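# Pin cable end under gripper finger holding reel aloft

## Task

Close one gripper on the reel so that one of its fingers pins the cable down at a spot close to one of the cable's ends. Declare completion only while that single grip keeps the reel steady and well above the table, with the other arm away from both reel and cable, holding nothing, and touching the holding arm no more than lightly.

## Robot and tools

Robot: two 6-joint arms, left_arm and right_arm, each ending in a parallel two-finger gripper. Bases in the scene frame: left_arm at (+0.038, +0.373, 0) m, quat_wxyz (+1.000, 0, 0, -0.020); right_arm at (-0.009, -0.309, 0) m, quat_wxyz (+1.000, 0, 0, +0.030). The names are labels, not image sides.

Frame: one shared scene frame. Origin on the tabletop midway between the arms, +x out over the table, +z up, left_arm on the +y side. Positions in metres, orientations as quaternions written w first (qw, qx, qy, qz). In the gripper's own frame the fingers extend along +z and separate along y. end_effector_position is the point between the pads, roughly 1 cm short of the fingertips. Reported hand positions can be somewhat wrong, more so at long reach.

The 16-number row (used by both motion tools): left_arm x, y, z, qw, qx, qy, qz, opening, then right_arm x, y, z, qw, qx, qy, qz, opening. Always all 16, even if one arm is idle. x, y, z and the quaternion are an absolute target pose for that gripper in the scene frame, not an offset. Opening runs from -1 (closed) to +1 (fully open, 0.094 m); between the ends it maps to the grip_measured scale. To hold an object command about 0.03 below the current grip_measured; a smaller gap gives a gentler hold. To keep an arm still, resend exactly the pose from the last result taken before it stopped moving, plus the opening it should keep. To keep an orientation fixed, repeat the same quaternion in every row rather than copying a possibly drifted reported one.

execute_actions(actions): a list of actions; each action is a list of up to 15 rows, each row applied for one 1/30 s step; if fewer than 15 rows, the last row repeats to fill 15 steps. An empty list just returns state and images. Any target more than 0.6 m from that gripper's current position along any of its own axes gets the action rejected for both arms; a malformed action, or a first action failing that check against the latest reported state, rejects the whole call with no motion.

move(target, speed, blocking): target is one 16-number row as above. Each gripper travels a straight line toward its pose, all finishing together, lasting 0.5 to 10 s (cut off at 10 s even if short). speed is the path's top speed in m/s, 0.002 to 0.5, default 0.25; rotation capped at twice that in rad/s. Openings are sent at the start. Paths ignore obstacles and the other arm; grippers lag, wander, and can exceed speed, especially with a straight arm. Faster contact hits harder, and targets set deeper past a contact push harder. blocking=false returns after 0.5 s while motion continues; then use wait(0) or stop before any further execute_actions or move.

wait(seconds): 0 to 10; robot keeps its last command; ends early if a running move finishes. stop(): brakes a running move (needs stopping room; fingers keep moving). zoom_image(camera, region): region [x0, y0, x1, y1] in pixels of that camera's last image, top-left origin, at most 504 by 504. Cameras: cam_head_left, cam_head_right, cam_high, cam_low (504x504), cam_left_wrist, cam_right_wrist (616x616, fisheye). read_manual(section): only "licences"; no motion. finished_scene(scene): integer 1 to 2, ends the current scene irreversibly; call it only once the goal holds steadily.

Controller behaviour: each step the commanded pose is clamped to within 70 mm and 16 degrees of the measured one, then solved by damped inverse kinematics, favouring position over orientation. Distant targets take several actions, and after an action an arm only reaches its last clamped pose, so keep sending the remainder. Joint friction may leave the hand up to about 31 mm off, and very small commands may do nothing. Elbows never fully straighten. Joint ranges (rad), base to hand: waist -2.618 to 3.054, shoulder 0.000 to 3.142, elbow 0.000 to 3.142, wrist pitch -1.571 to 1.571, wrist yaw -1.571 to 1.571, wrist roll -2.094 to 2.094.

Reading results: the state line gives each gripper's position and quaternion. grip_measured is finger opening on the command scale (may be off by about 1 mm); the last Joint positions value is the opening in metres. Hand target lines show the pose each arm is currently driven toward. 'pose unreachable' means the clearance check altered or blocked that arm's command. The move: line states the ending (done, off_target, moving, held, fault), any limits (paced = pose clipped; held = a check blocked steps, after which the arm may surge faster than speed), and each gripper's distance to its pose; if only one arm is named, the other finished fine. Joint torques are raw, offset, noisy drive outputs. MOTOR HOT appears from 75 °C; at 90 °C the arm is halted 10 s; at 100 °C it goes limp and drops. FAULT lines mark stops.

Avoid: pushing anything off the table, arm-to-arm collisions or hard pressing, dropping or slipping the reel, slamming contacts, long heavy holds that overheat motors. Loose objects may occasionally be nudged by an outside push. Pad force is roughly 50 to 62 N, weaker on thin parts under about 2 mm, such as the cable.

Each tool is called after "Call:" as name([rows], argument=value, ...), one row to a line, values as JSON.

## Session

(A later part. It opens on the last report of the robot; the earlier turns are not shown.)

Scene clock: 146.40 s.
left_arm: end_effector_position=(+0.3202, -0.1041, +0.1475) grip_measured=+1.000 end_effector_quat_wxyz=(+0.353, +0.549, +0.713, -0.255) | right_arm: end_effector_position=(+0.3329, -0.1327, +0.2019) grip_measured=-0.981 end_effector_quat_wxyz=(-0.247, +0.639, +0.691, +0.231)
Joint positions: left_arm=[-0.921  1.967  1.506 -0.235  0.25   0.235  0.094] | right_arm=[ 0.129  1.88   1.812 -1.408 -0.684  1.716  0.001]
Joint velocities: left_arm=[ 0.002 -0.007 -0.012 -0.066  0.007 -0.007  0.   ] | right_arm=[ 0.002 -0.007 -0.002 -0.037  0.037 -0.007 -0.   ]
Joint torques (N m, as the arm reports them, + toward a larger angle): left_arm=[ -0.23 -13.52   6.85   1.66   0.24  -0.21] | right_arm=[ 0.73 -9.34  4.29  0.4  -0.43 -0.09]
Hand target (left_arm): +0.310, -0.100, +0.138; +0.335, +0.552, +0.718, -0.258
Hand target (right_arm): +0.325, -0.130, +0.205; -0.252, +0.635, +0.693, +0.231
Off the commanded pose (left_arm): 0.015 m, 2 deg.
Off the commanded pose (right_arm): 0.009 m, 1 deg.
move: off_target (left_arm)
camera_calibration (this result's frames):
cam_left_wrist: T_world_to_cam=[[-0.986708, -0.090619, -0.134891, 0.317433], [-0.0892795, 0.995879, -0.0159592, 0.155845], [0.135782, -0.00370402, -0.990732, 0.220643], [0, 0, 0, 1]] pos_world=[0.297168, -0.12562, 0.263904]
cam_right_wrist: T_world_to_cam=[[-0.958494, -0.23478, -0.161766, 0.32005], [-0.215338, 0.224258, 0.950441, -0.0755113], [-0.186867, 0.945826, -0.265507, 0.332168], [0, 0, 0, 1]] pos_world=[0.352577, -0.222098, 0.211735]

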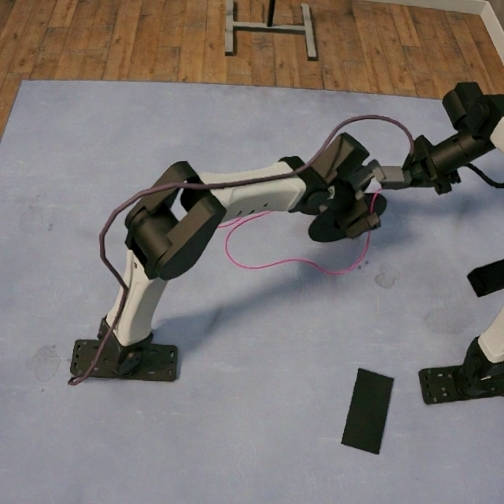

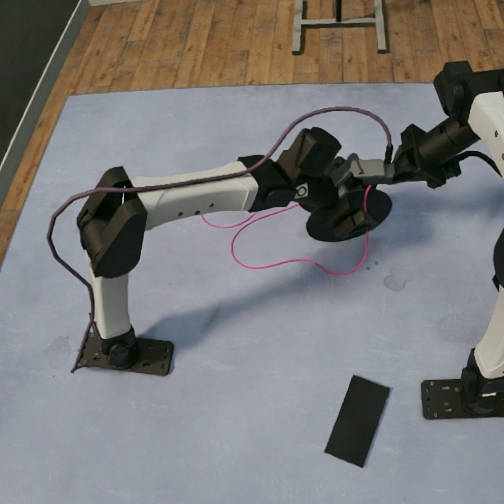

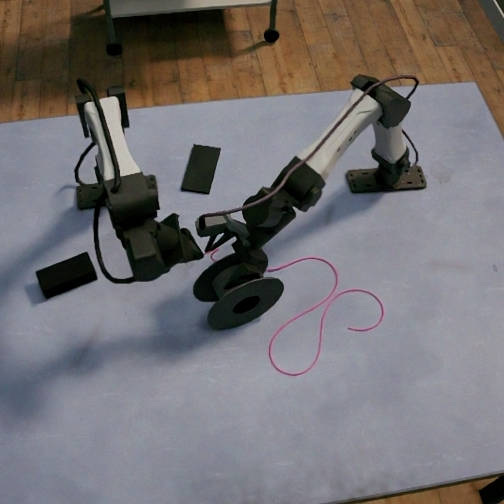

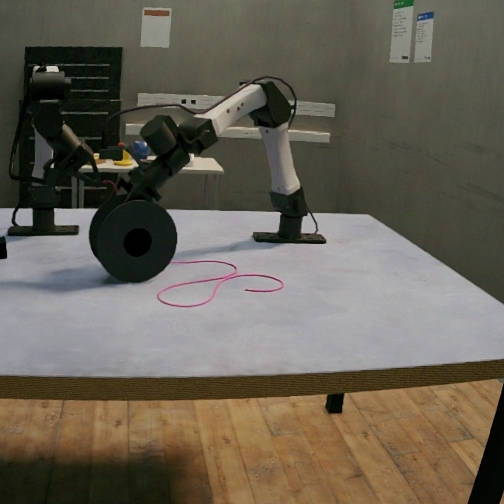

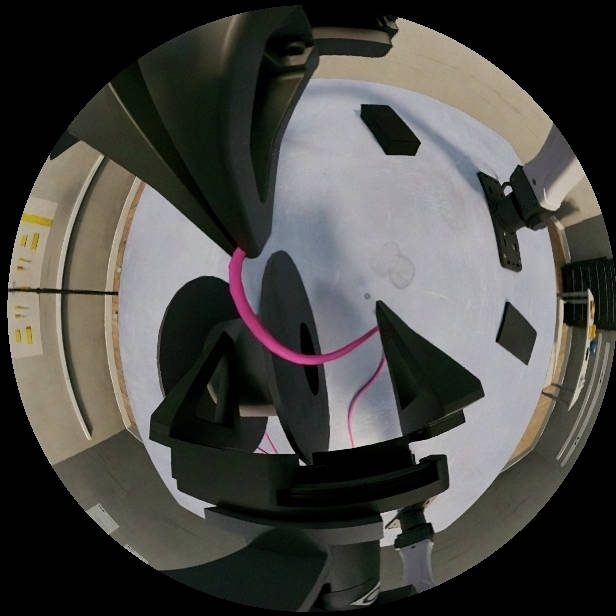

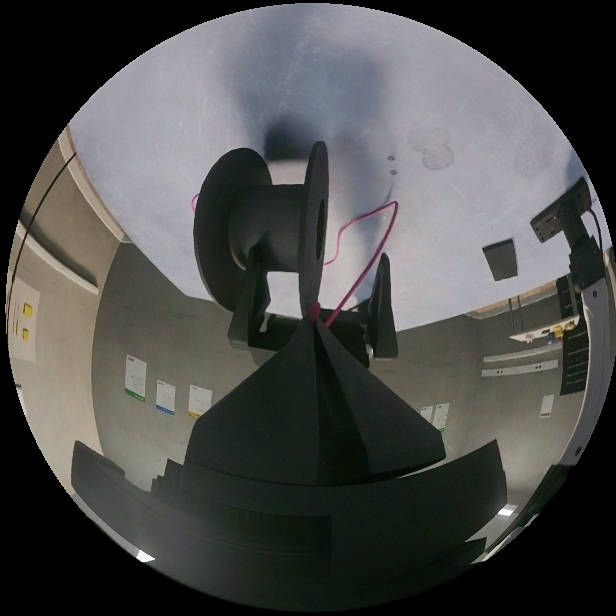

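Call:
move(target=[0.325,-0.106,0.138,0.335,0.552,0.718,-0.258,-0.4,0.33,-0.13,0.19,-0.252,0.635,0.693,0.231,-1], speed=0.03)

Call:
move(target=[0.325,-0.106,0.138,0.335,0.552,0.718,-0.258,-1,0.33,-0.13,0.19,-0.252,0.635,0.693,0.231,-1])

Scene clock: 151.77 s.
left_arm: end_effector_position=(+0.3233, -0.1071, +0.1508) grip_measured=+0.013 end_effector_quat_wxyz=(+0.355, +0.551, +0.711, -0.256) | right_arm: end_effector_position=(+0.3320, -0.1329, +0.1901) grip_measured=-0.981 end_effector_quat_wxyz=(-0.251, +0.641, +0.690, +0.226)
Joint positions: left_arm=[-0.917  1.979  1.532 -0.245  0.257  0.241  0.048] | right_arm=[ 0.129  1.88   1.766 -1.374 -0.684  1.715  0.001]
Joint velocities: left_arm=[ 0.002 -0.017 -0.002  0.007  0.037 -0.037 -0.001] | right_arm=[-0.027  0.012 -0.007  0.022 -0.037  0.066  0.   ]
Joint torques (N m, as the arm reports them, + toward a larger angle): left_arm=[  0.8  -10.44  10.17   1.57   0.33  -0.1 ] | right_arm=[ 0.53 -8.71  4.3   0.55 -0.42 -0.13]
Hand target (left_arm): +0.325, -0.106, +0.138; +0.336, +0.552, +0.718, -0.258
Hand target (right_arm): +0.330, -0.130, +0.190; -0.252, +0.635, +0.693, +0.231
Off the commanded pose (left_arm): 0.013 m, 2 deg.
Off the commanded pose (right_arm): 0.003 m, 1 deg.
move: off_target (left_arm)
camera_calibration (this result's frames):
cam_left_wrist: T_world_to_cam=[[-0.986708, -0.0857398, -0.138043, 0.321649], [-0.0836098, 0.996274, -0.0211665, 0.158215], [0.139343, -0.0093434, -0.9902, 0.221733], [0, 0, 0, 1]] pos_world=[0.299705, -0.127976, 0.26731]
cam_right_wrist: T_world_to_cam=[[-0.960262, -0.235718, -0.149444, 0.315335], [-0.20381, 0.226414, 0.952469, -0.0684301], [-0.190678, 0.945079, -0.265459, 0.330199], [0, 0, 0, 1]] pos_world=[0.351819, -0.22224, 0.199957]

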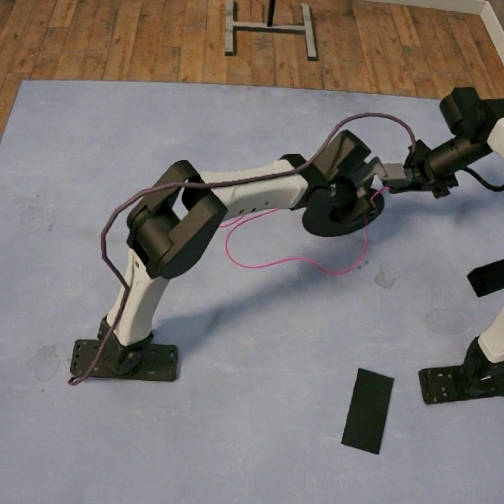

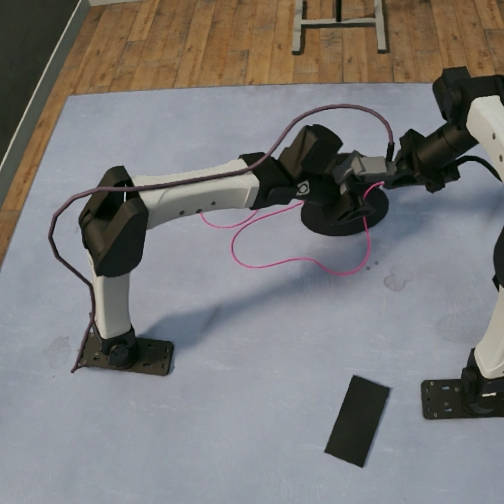

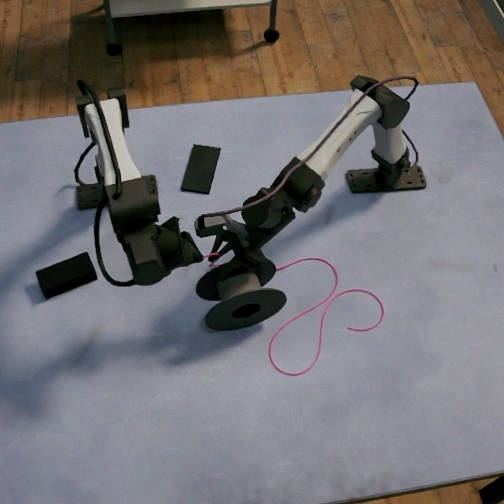

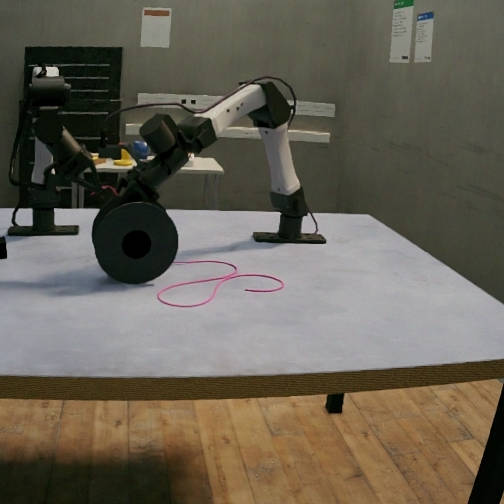

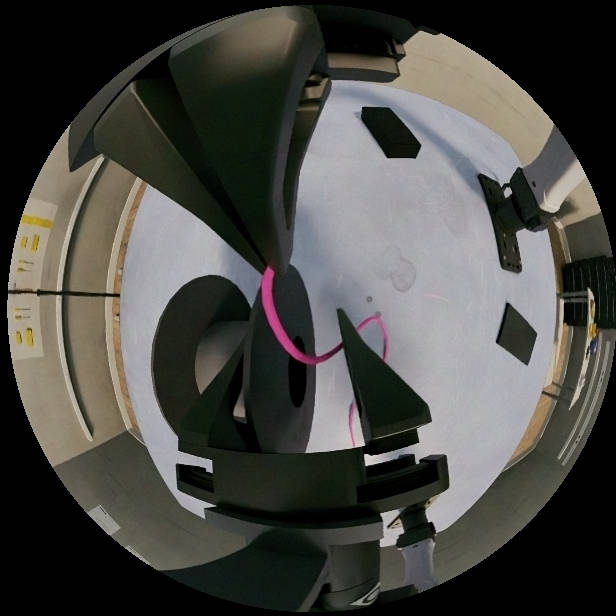

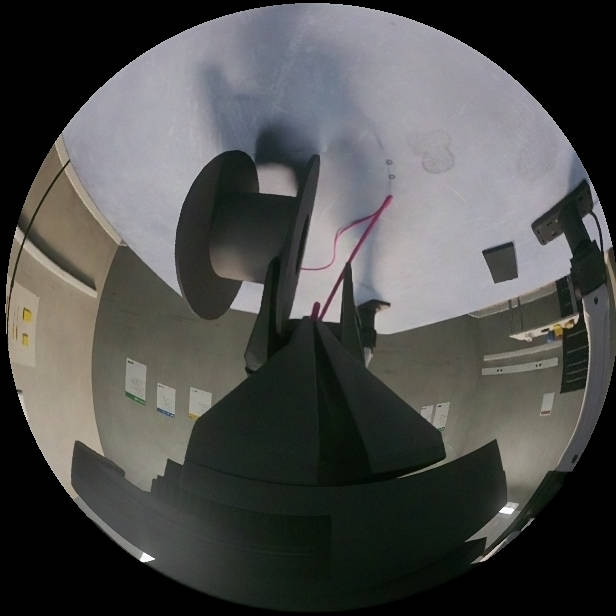

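Scene clock: 152.47 s.
left_arm: end_effector_position=(+0.3233, -0.1071, +0.1508) grip_measured=+0.013 end_effector_quat_wxyz=(+0.355, +0.551, +0.711, -0.256) | right_arm: end_effector_position=(+0.3326, -0.1327, +0.1902) grip_measured=-0.981 end_effector_quat_wxyz=(-0.250, +0.640, +0.690, +0.227)
Joint positions: left_arm=[-0.917  1.979  1.532 -0.245  0.257  0.241  0.048] | right_arm=[ 0.129  1.88   1.766 -1.371 -0.684  1.715  0.001]
Joint velocities: left_arm=[-0.002  0.002 -0.002  0.037  0.066 -0.007  0.   ] | right_arm=[-0.027 -0.002 -0.002 -0.022  0.022 -0.066 -0.001]
Joint torques (N m, as the arm reports them, + toward a larger angle): left_arm=[  0.8  -10.42  10.26   1.55   0.35  -0.12] | right_arm=[ 0.54 -8.7   4.28  0.57 -0.42 -0.12]
Hand target (left_arm): +0.325, -0.106, +0.138; +0.336, +0.552, +0.718, -0.258
Hand target (right_arm): +0.330, -0.130, +0.190; -0.252, +0.635, +0.693, +0.231
Off the commanded pose (left_arm): 0.013 m, 2 deg.
Off the commanded pose (right_arm): 0.004 m, 1 deg.
move: off_target (left_arm)
camera_calibration (this result's frames):
cam_left_wrist: T_world_to_cam=[[-0.986738, -0.0856968, -0.137853, 0.321596], [-0.0836144, 0.99628, -0.0208374, 0.158116], [0.139125, -0.00903463, -0.990234, 0.221777], [0, 0, 0, 1]] pos_world=[0.299697, -0.127964, 0.267239]
cam_right_wrist: T_world_to_cam=[[-0.95981, -0.235631, -0.152457, 0.316399], [-0.206664, 0.225869, 0.951984, -0.0674118], [-0.189882, 0.945231, -0.265488, 0.32998], [0, 0, 0, 1]] pos_world=[0.352409, -0.222128, 0.200018]

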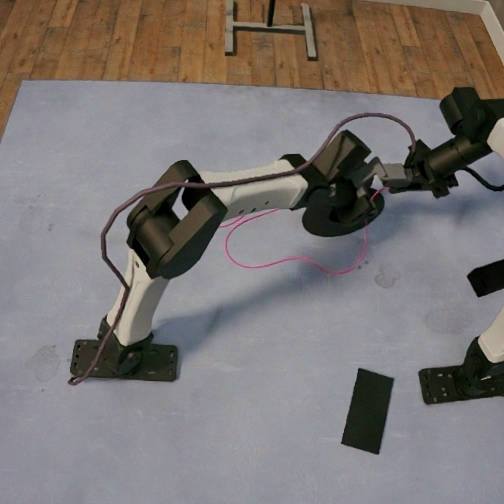

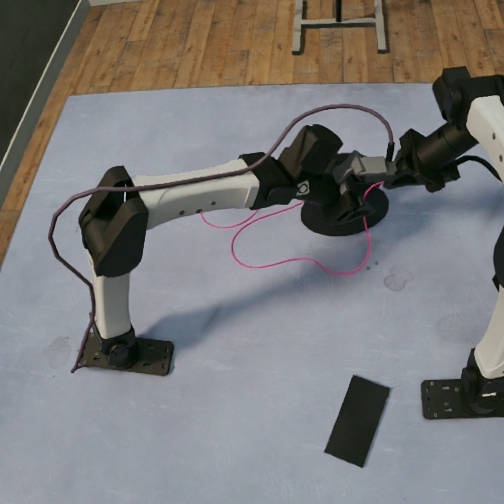

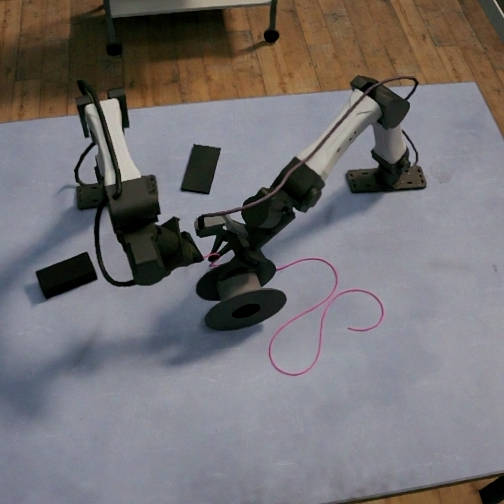

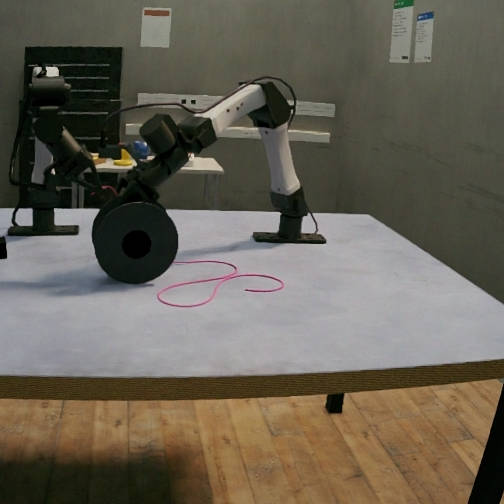

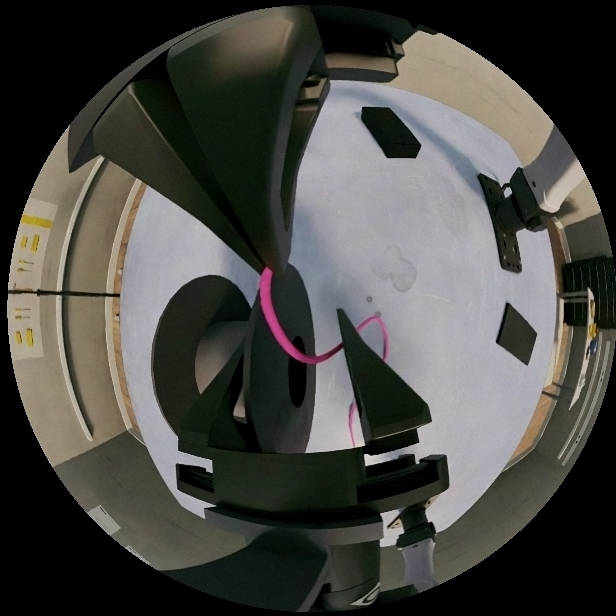

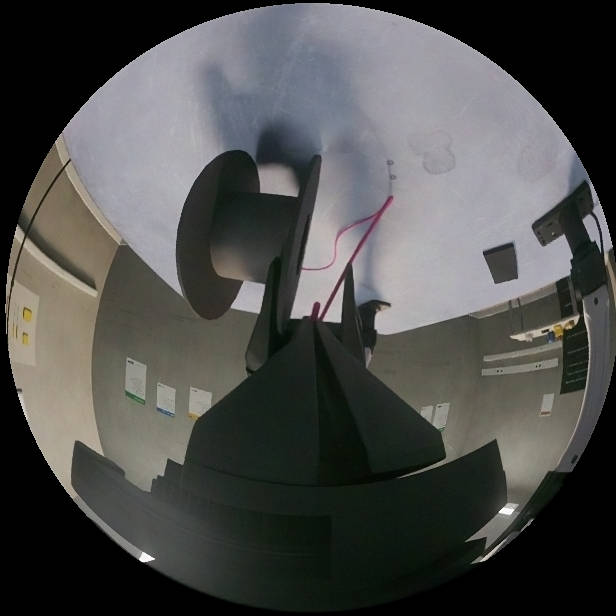

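Call:
move(target=[0.345,-0.087,0.165,0.335,0.552,0.718,-0.258,0.5,0.35,-0.108,0.195,-0.252,0.635,0.693,0.231,-1], speed=0.03)

Call:
zoom_image(camera="cam_low", region=[40,120,220,300])

Scene clock: 161.90 s.
left_arm: end_effector_position=(+0.3439, -0.0887, +0.1634) grip_measured=+0.499 end_effector_quat_wxyz=(+0.339, +0.550, +0.719, -0.257) | right_arm: end_effector_position=(+0.3467, -0.1139, +0.1902) grip_measured=-0.981 end_effector_quat_wxyz=(-0.254, +0.640, +0.689, +0.225)
Joint positions: left_arm=[-0.851  1.979  1.606 -0.361  0.313  0.275  0.07 ] | right_arm=[ 0.17   1.953  1.863 -1.371 -0.684  1.766  0.001]
Joint velocities: left_arm=[-0.017  0.017  0.002 -0.022  0.051 -0.007 -0.001] | right_arm=[ 0.012 -0.002  0.007 -0.037 -0.007 -0.007 -0.   ]
Joint torques (N m, as the arm reports them, + toward a larger angle): left_arm=[  0.8  -12.82  10.34   1.55   0.26   0.02] | right_arm=[ 1.12 -7.99  7.59  0.51 -0.38 -0.03]
Hand target (left_arm): +0.345, -0.087, +0.165; +0.336, +0.552, +0.718, -0.258
Hand target (right_arm): +0.350, -0.108, +0.195; -0.252, +0.635, +0.693, +0.232
Off the commanded pose (left_arm): 0.003 m, 1 deg.
Off the commanded pose (right_arm): 0.008 m, 1 deg.
move: done
camera_calibration (this result's frames):
cam_left_wrist: T_world_to_cam=[[-0.990132, -0.0859963, -0.110652, 0.341925], [-0.0865463, 0.996248, 0.00016877, 0.139362], [0.110222, 0.00974365, -0.993859, 0.243737], [0, 0, 0, 1]] pos_world=[0.323746, -0.111809, 0.280052]
cam_right_wrist: T_world_to_cam=[[-0.960592, -0.237225, -0.144872, 0.332993], [-0.199091, 0.223481, 0.954159, -0.0720667], [-0.193974, 0.9454, -0.261903, 0.315621], [0, 0, 0, 1]] pos_world=[0.366744, -0.203288, 0.199666]

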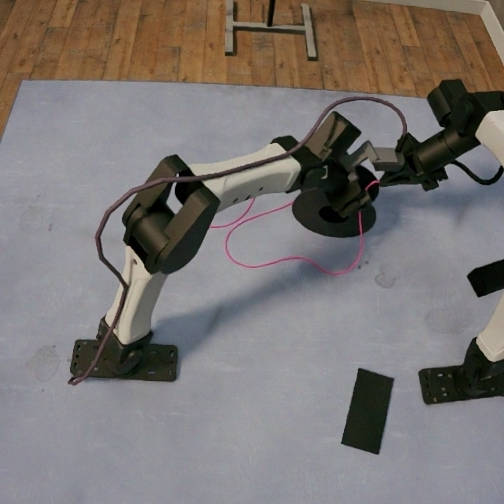

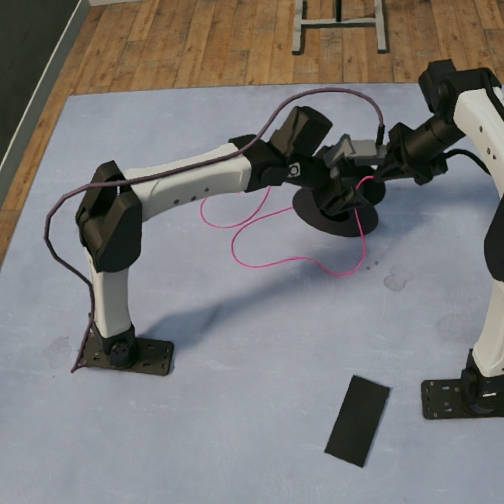

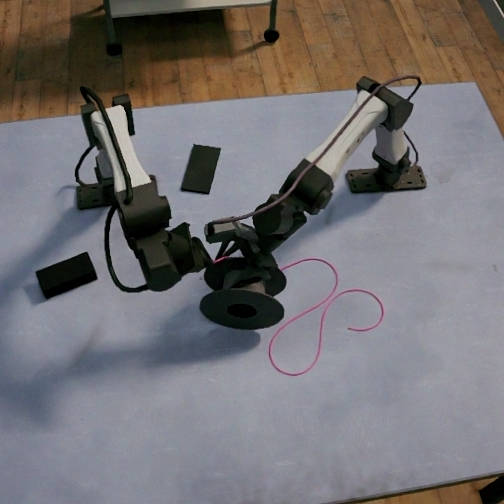

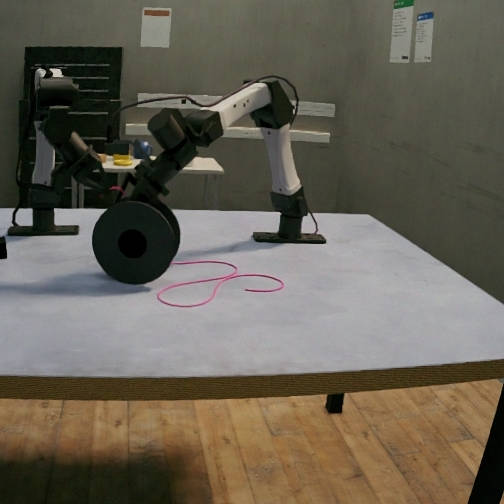

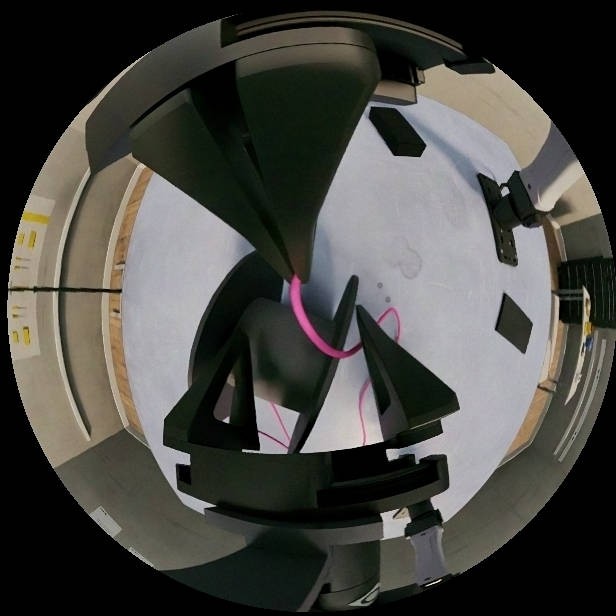

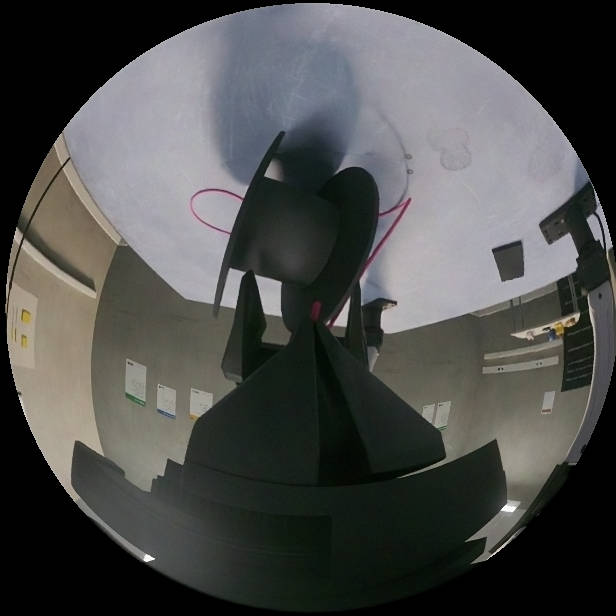

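Region (40, 120, 220, 300) of cam_low's 504x504 image, scaled by 2.800, with more detail than that image has.

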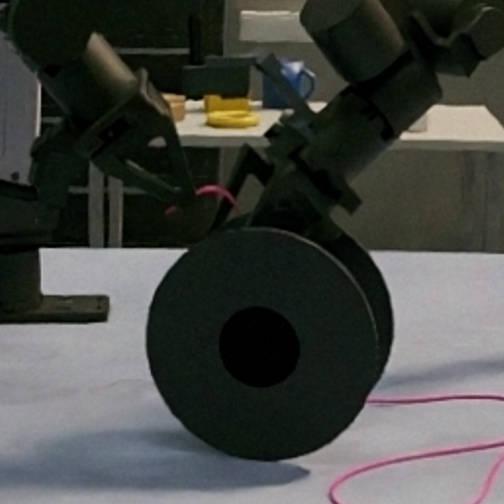

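Call:
move(target=[0.345,-0.087,0.165,0.335,0.552,0.718,-0.258,-0.3,0.335,-0.112,0.2,-0.252,0.635,0.693,0.231,-1], speed=0.03)

Call:
move(target=[0.345,-0.087,0.165,0.335,0.552,0.718,-0.258,-1,0.335,-0.112,0.2,-0.252,0.635,0.693,0.231,-1])

Scene clock: 169.70 s.
left_arm: end_effector_position=(+0.3431, -0.0884, +0.1628) grip_measured=-0.299 end_effector_quat_wxyz=(+0.337, +0.551, +0.719, -0.258) | right_arm: end_effector_position=(+0.3420, -0.1150, +0.1978) grip_measured=-0.981 end_effector_quat_wxyz=(-0.249, +0.638, +0.691, +0.231)
Joint positions: left_arm=[-0.851  1.979  1.606 -0.365  0.316  0.276  0.033] | right_arm=[ 0.17   1.922  1.848 -1.371 -0.684  1.767  0.001]
Joint velocities: left_arm=[-0.007  0.007 -0.007 -0.022  0.066  0.037 -0.001] | right_arm=[-0.002 -0.027  0.002  0.022  0.037 -0.037  0.   ]
Joint torques (N m, as the arm reports them, + toward a larger angle): left_arm=[  0.7  -12.8   10.29   1.54   0.23   0.02] | right_arm=[ 0.92 -9.87  4.17  0.53 -0.37 -0.05]
Hand target (left_arm): +0.345, -0.087, +0.165; +0.335, +0.552, +0.718, -0.258
Hand target (right_arm): +0.335, -0.112, +0.200; -0.252, +0.635, +0.693, +0.231
Off the commanded pose (left_arm): 0.003 m, 0 deg.
Off the commanded pose (right_arm): 0.008 m, 1 deg.
move: done
camera_calibration (this result's frames):
cam_left_wrist: T_world_to_cam=[[-0.990682, -0.0830862, -0.107912, 0.341105], [-0.0838424, 0.996476, 0.00248236, 0.137731], [0.107325, 0.0115068, -0.994157, 0.244447], [0, 0, 0, 1]] pos_world=[0.323239, -0.111717, 0.279486]
cam_right_wrist: T_world_to_cam=[[-0.958354, -0.235791, -0.161121, 0.331907], [-0.214131, 0.219998, 0.951708, -0.0747433], [-0.188958, 0.946575, -0.261326, 0.316034], [0, 0, 0, 1]] pos_world=[0.361797, -0.204446, 0.207199]

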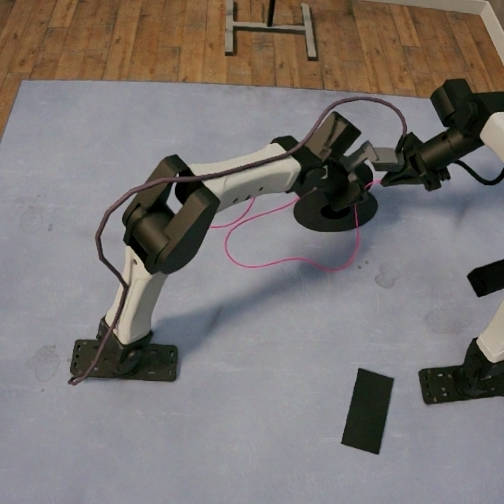

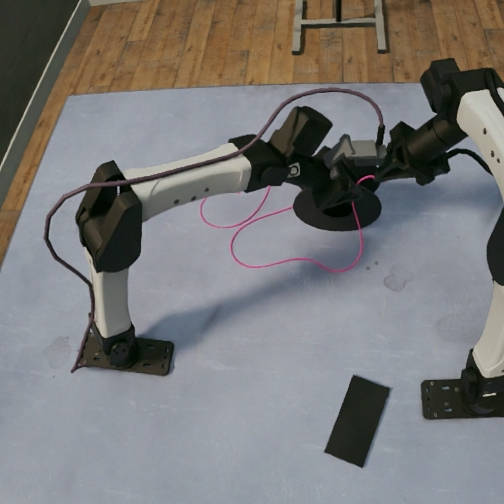

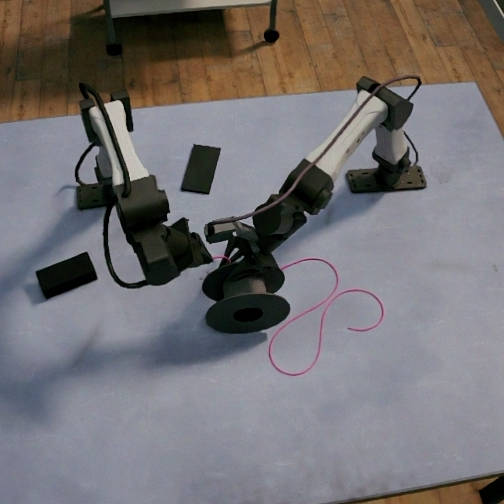

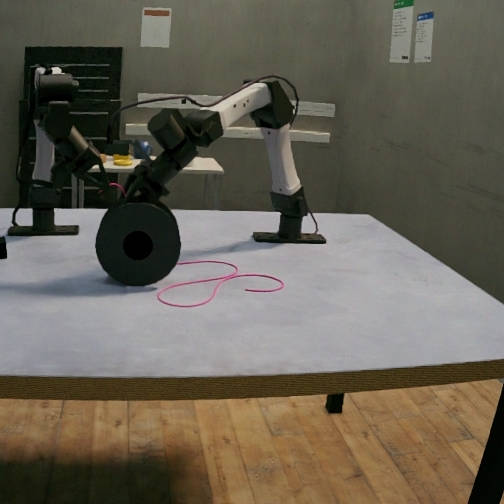

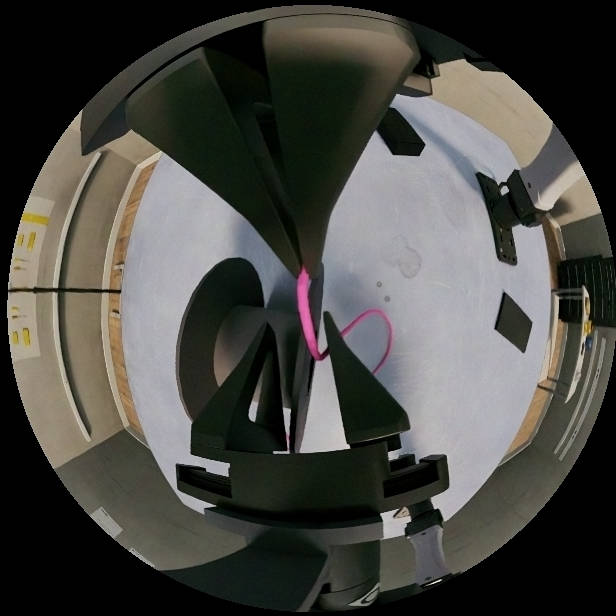

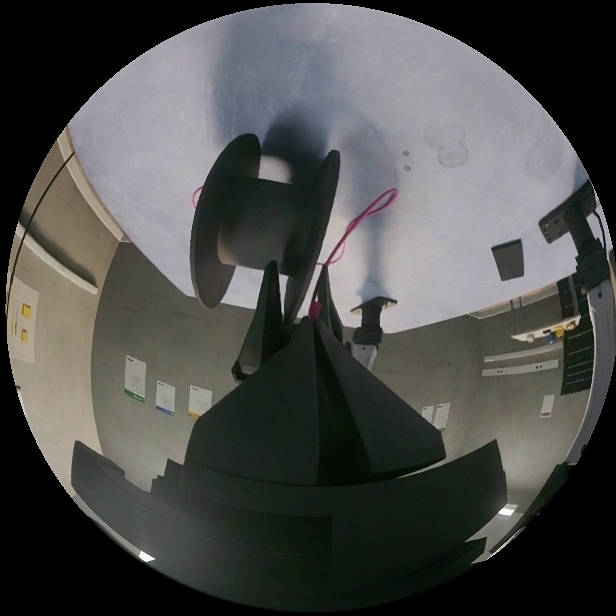

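Scene clock: 170.40 s.
left_arm: end_effector_position=(+0.3432, -0.0897, +0.1643) grip_measured=-0.930 end_effector_quat_wxyz=(+0.341, +0.553, +0.715, -0.259) | right_arm: end_effector_position=(+0.3418, -0.1145, +0.1978) grip_measured=-0.981 end_effector_quat_wxyz=(-0.250, +0.638, +0.691, +0.232)
Joint positions: left_arm=[-0.851  1.979  1.606 -0.357  0.32   0.283  0.003] | right_arm=[ 0.171  1.922  1.848 -1.371 -0.685  1.767  0.001]
Joint velocities: left_arm=[-0.002 -0.002 -0.012 -0.037 -0.007  0.022 -0.   ] | right_arm=[-0.007  0.002  0.002 -0.037 -0.051 -0.037  0.001]
Joint torques (N m, as the arm reports them, + toward a larger angle): left_arm=[  0.64 -12.75  10.29   1.48   0.22  -0.08] | right_arm=[ 0.8  -9.78  4.19  0.55 -0.36 -0.07]
Hand target (left_arm): +0.345, -0.087, +0.165; +0.335, +0.552, +0.718, -0.258
Hand target (right_arm): +0.335, -0.112, +0.200; -0.252, +0.635, +0.693, +0.231
Off the commanded pose (left_arm): 0.003 m, 1 deg.
Off the commanded pose (right_arm): 0.008 m, 0 deg.
move: done
camera_calibration (this result's frames):
cam_left_wrist: T_world_to_cam=[[-0.990418, -0.0763763, -0.115063, 0.342972], [-0.0763738, 0.997069, -0.00443679, 0.137603], [0.115065, 0.00439355, -0.993348, 0.242507], [0, 0, 0, 1]] pos_world=[0.322291, -0.112071, 0.280968]
cam_right_wrist: T_world_to_cam=[[-0.958029, -0.236847, -0.161506, 0.331716], [-0.214593, 0.218947, 0.951847, -0.0749728], [-0.190081, 0.946554, -0.260584, 0.315771], [0, 0, 0, 1]] pos_world=[0.361727, -0.203913, 0.207221]

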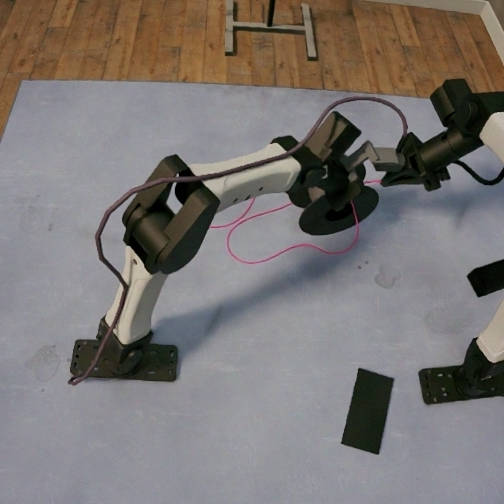

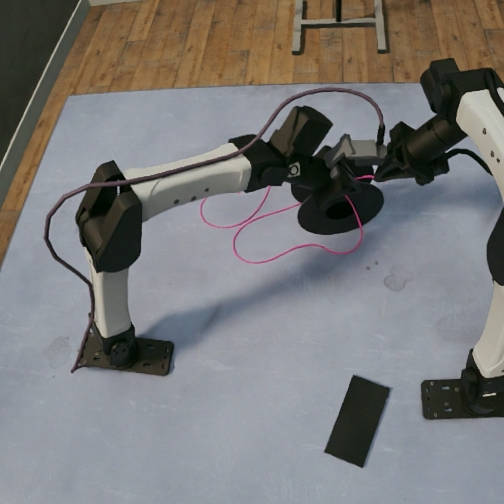

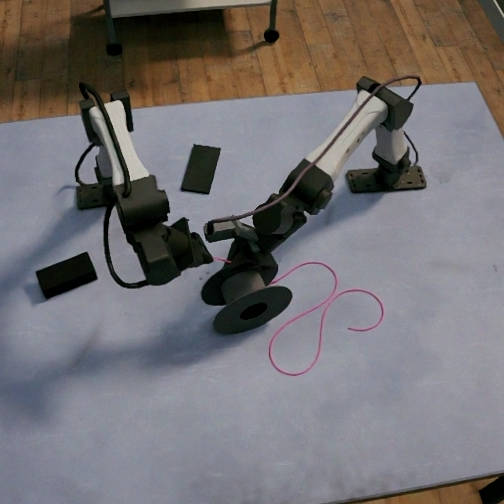

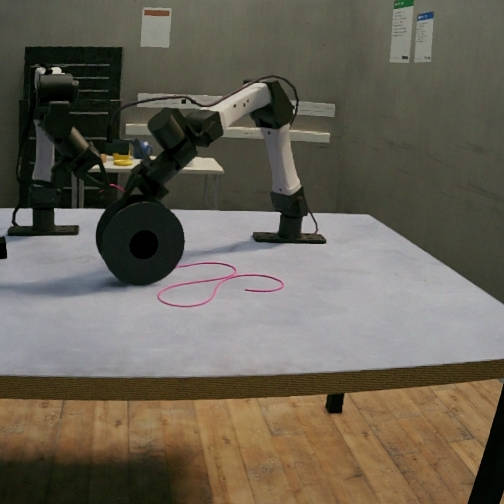

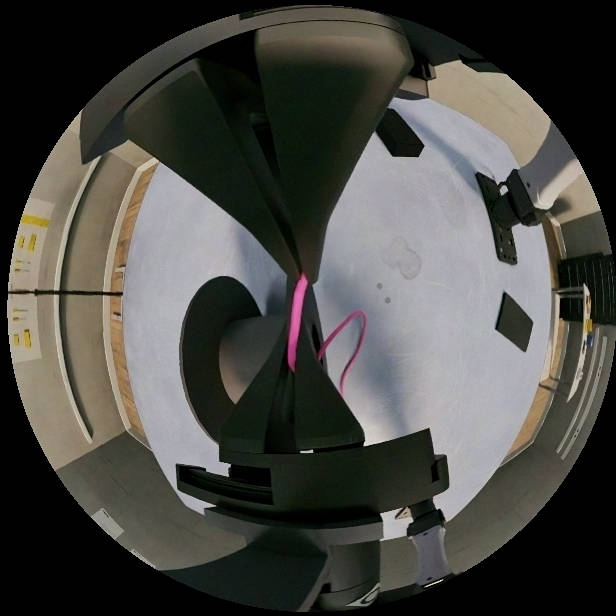

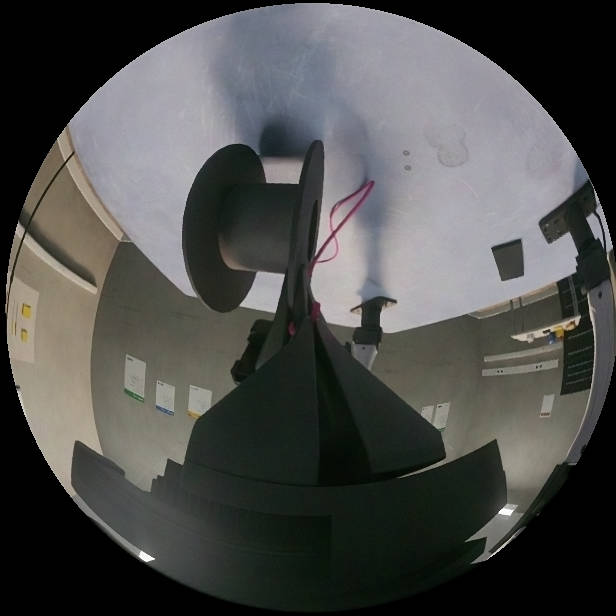

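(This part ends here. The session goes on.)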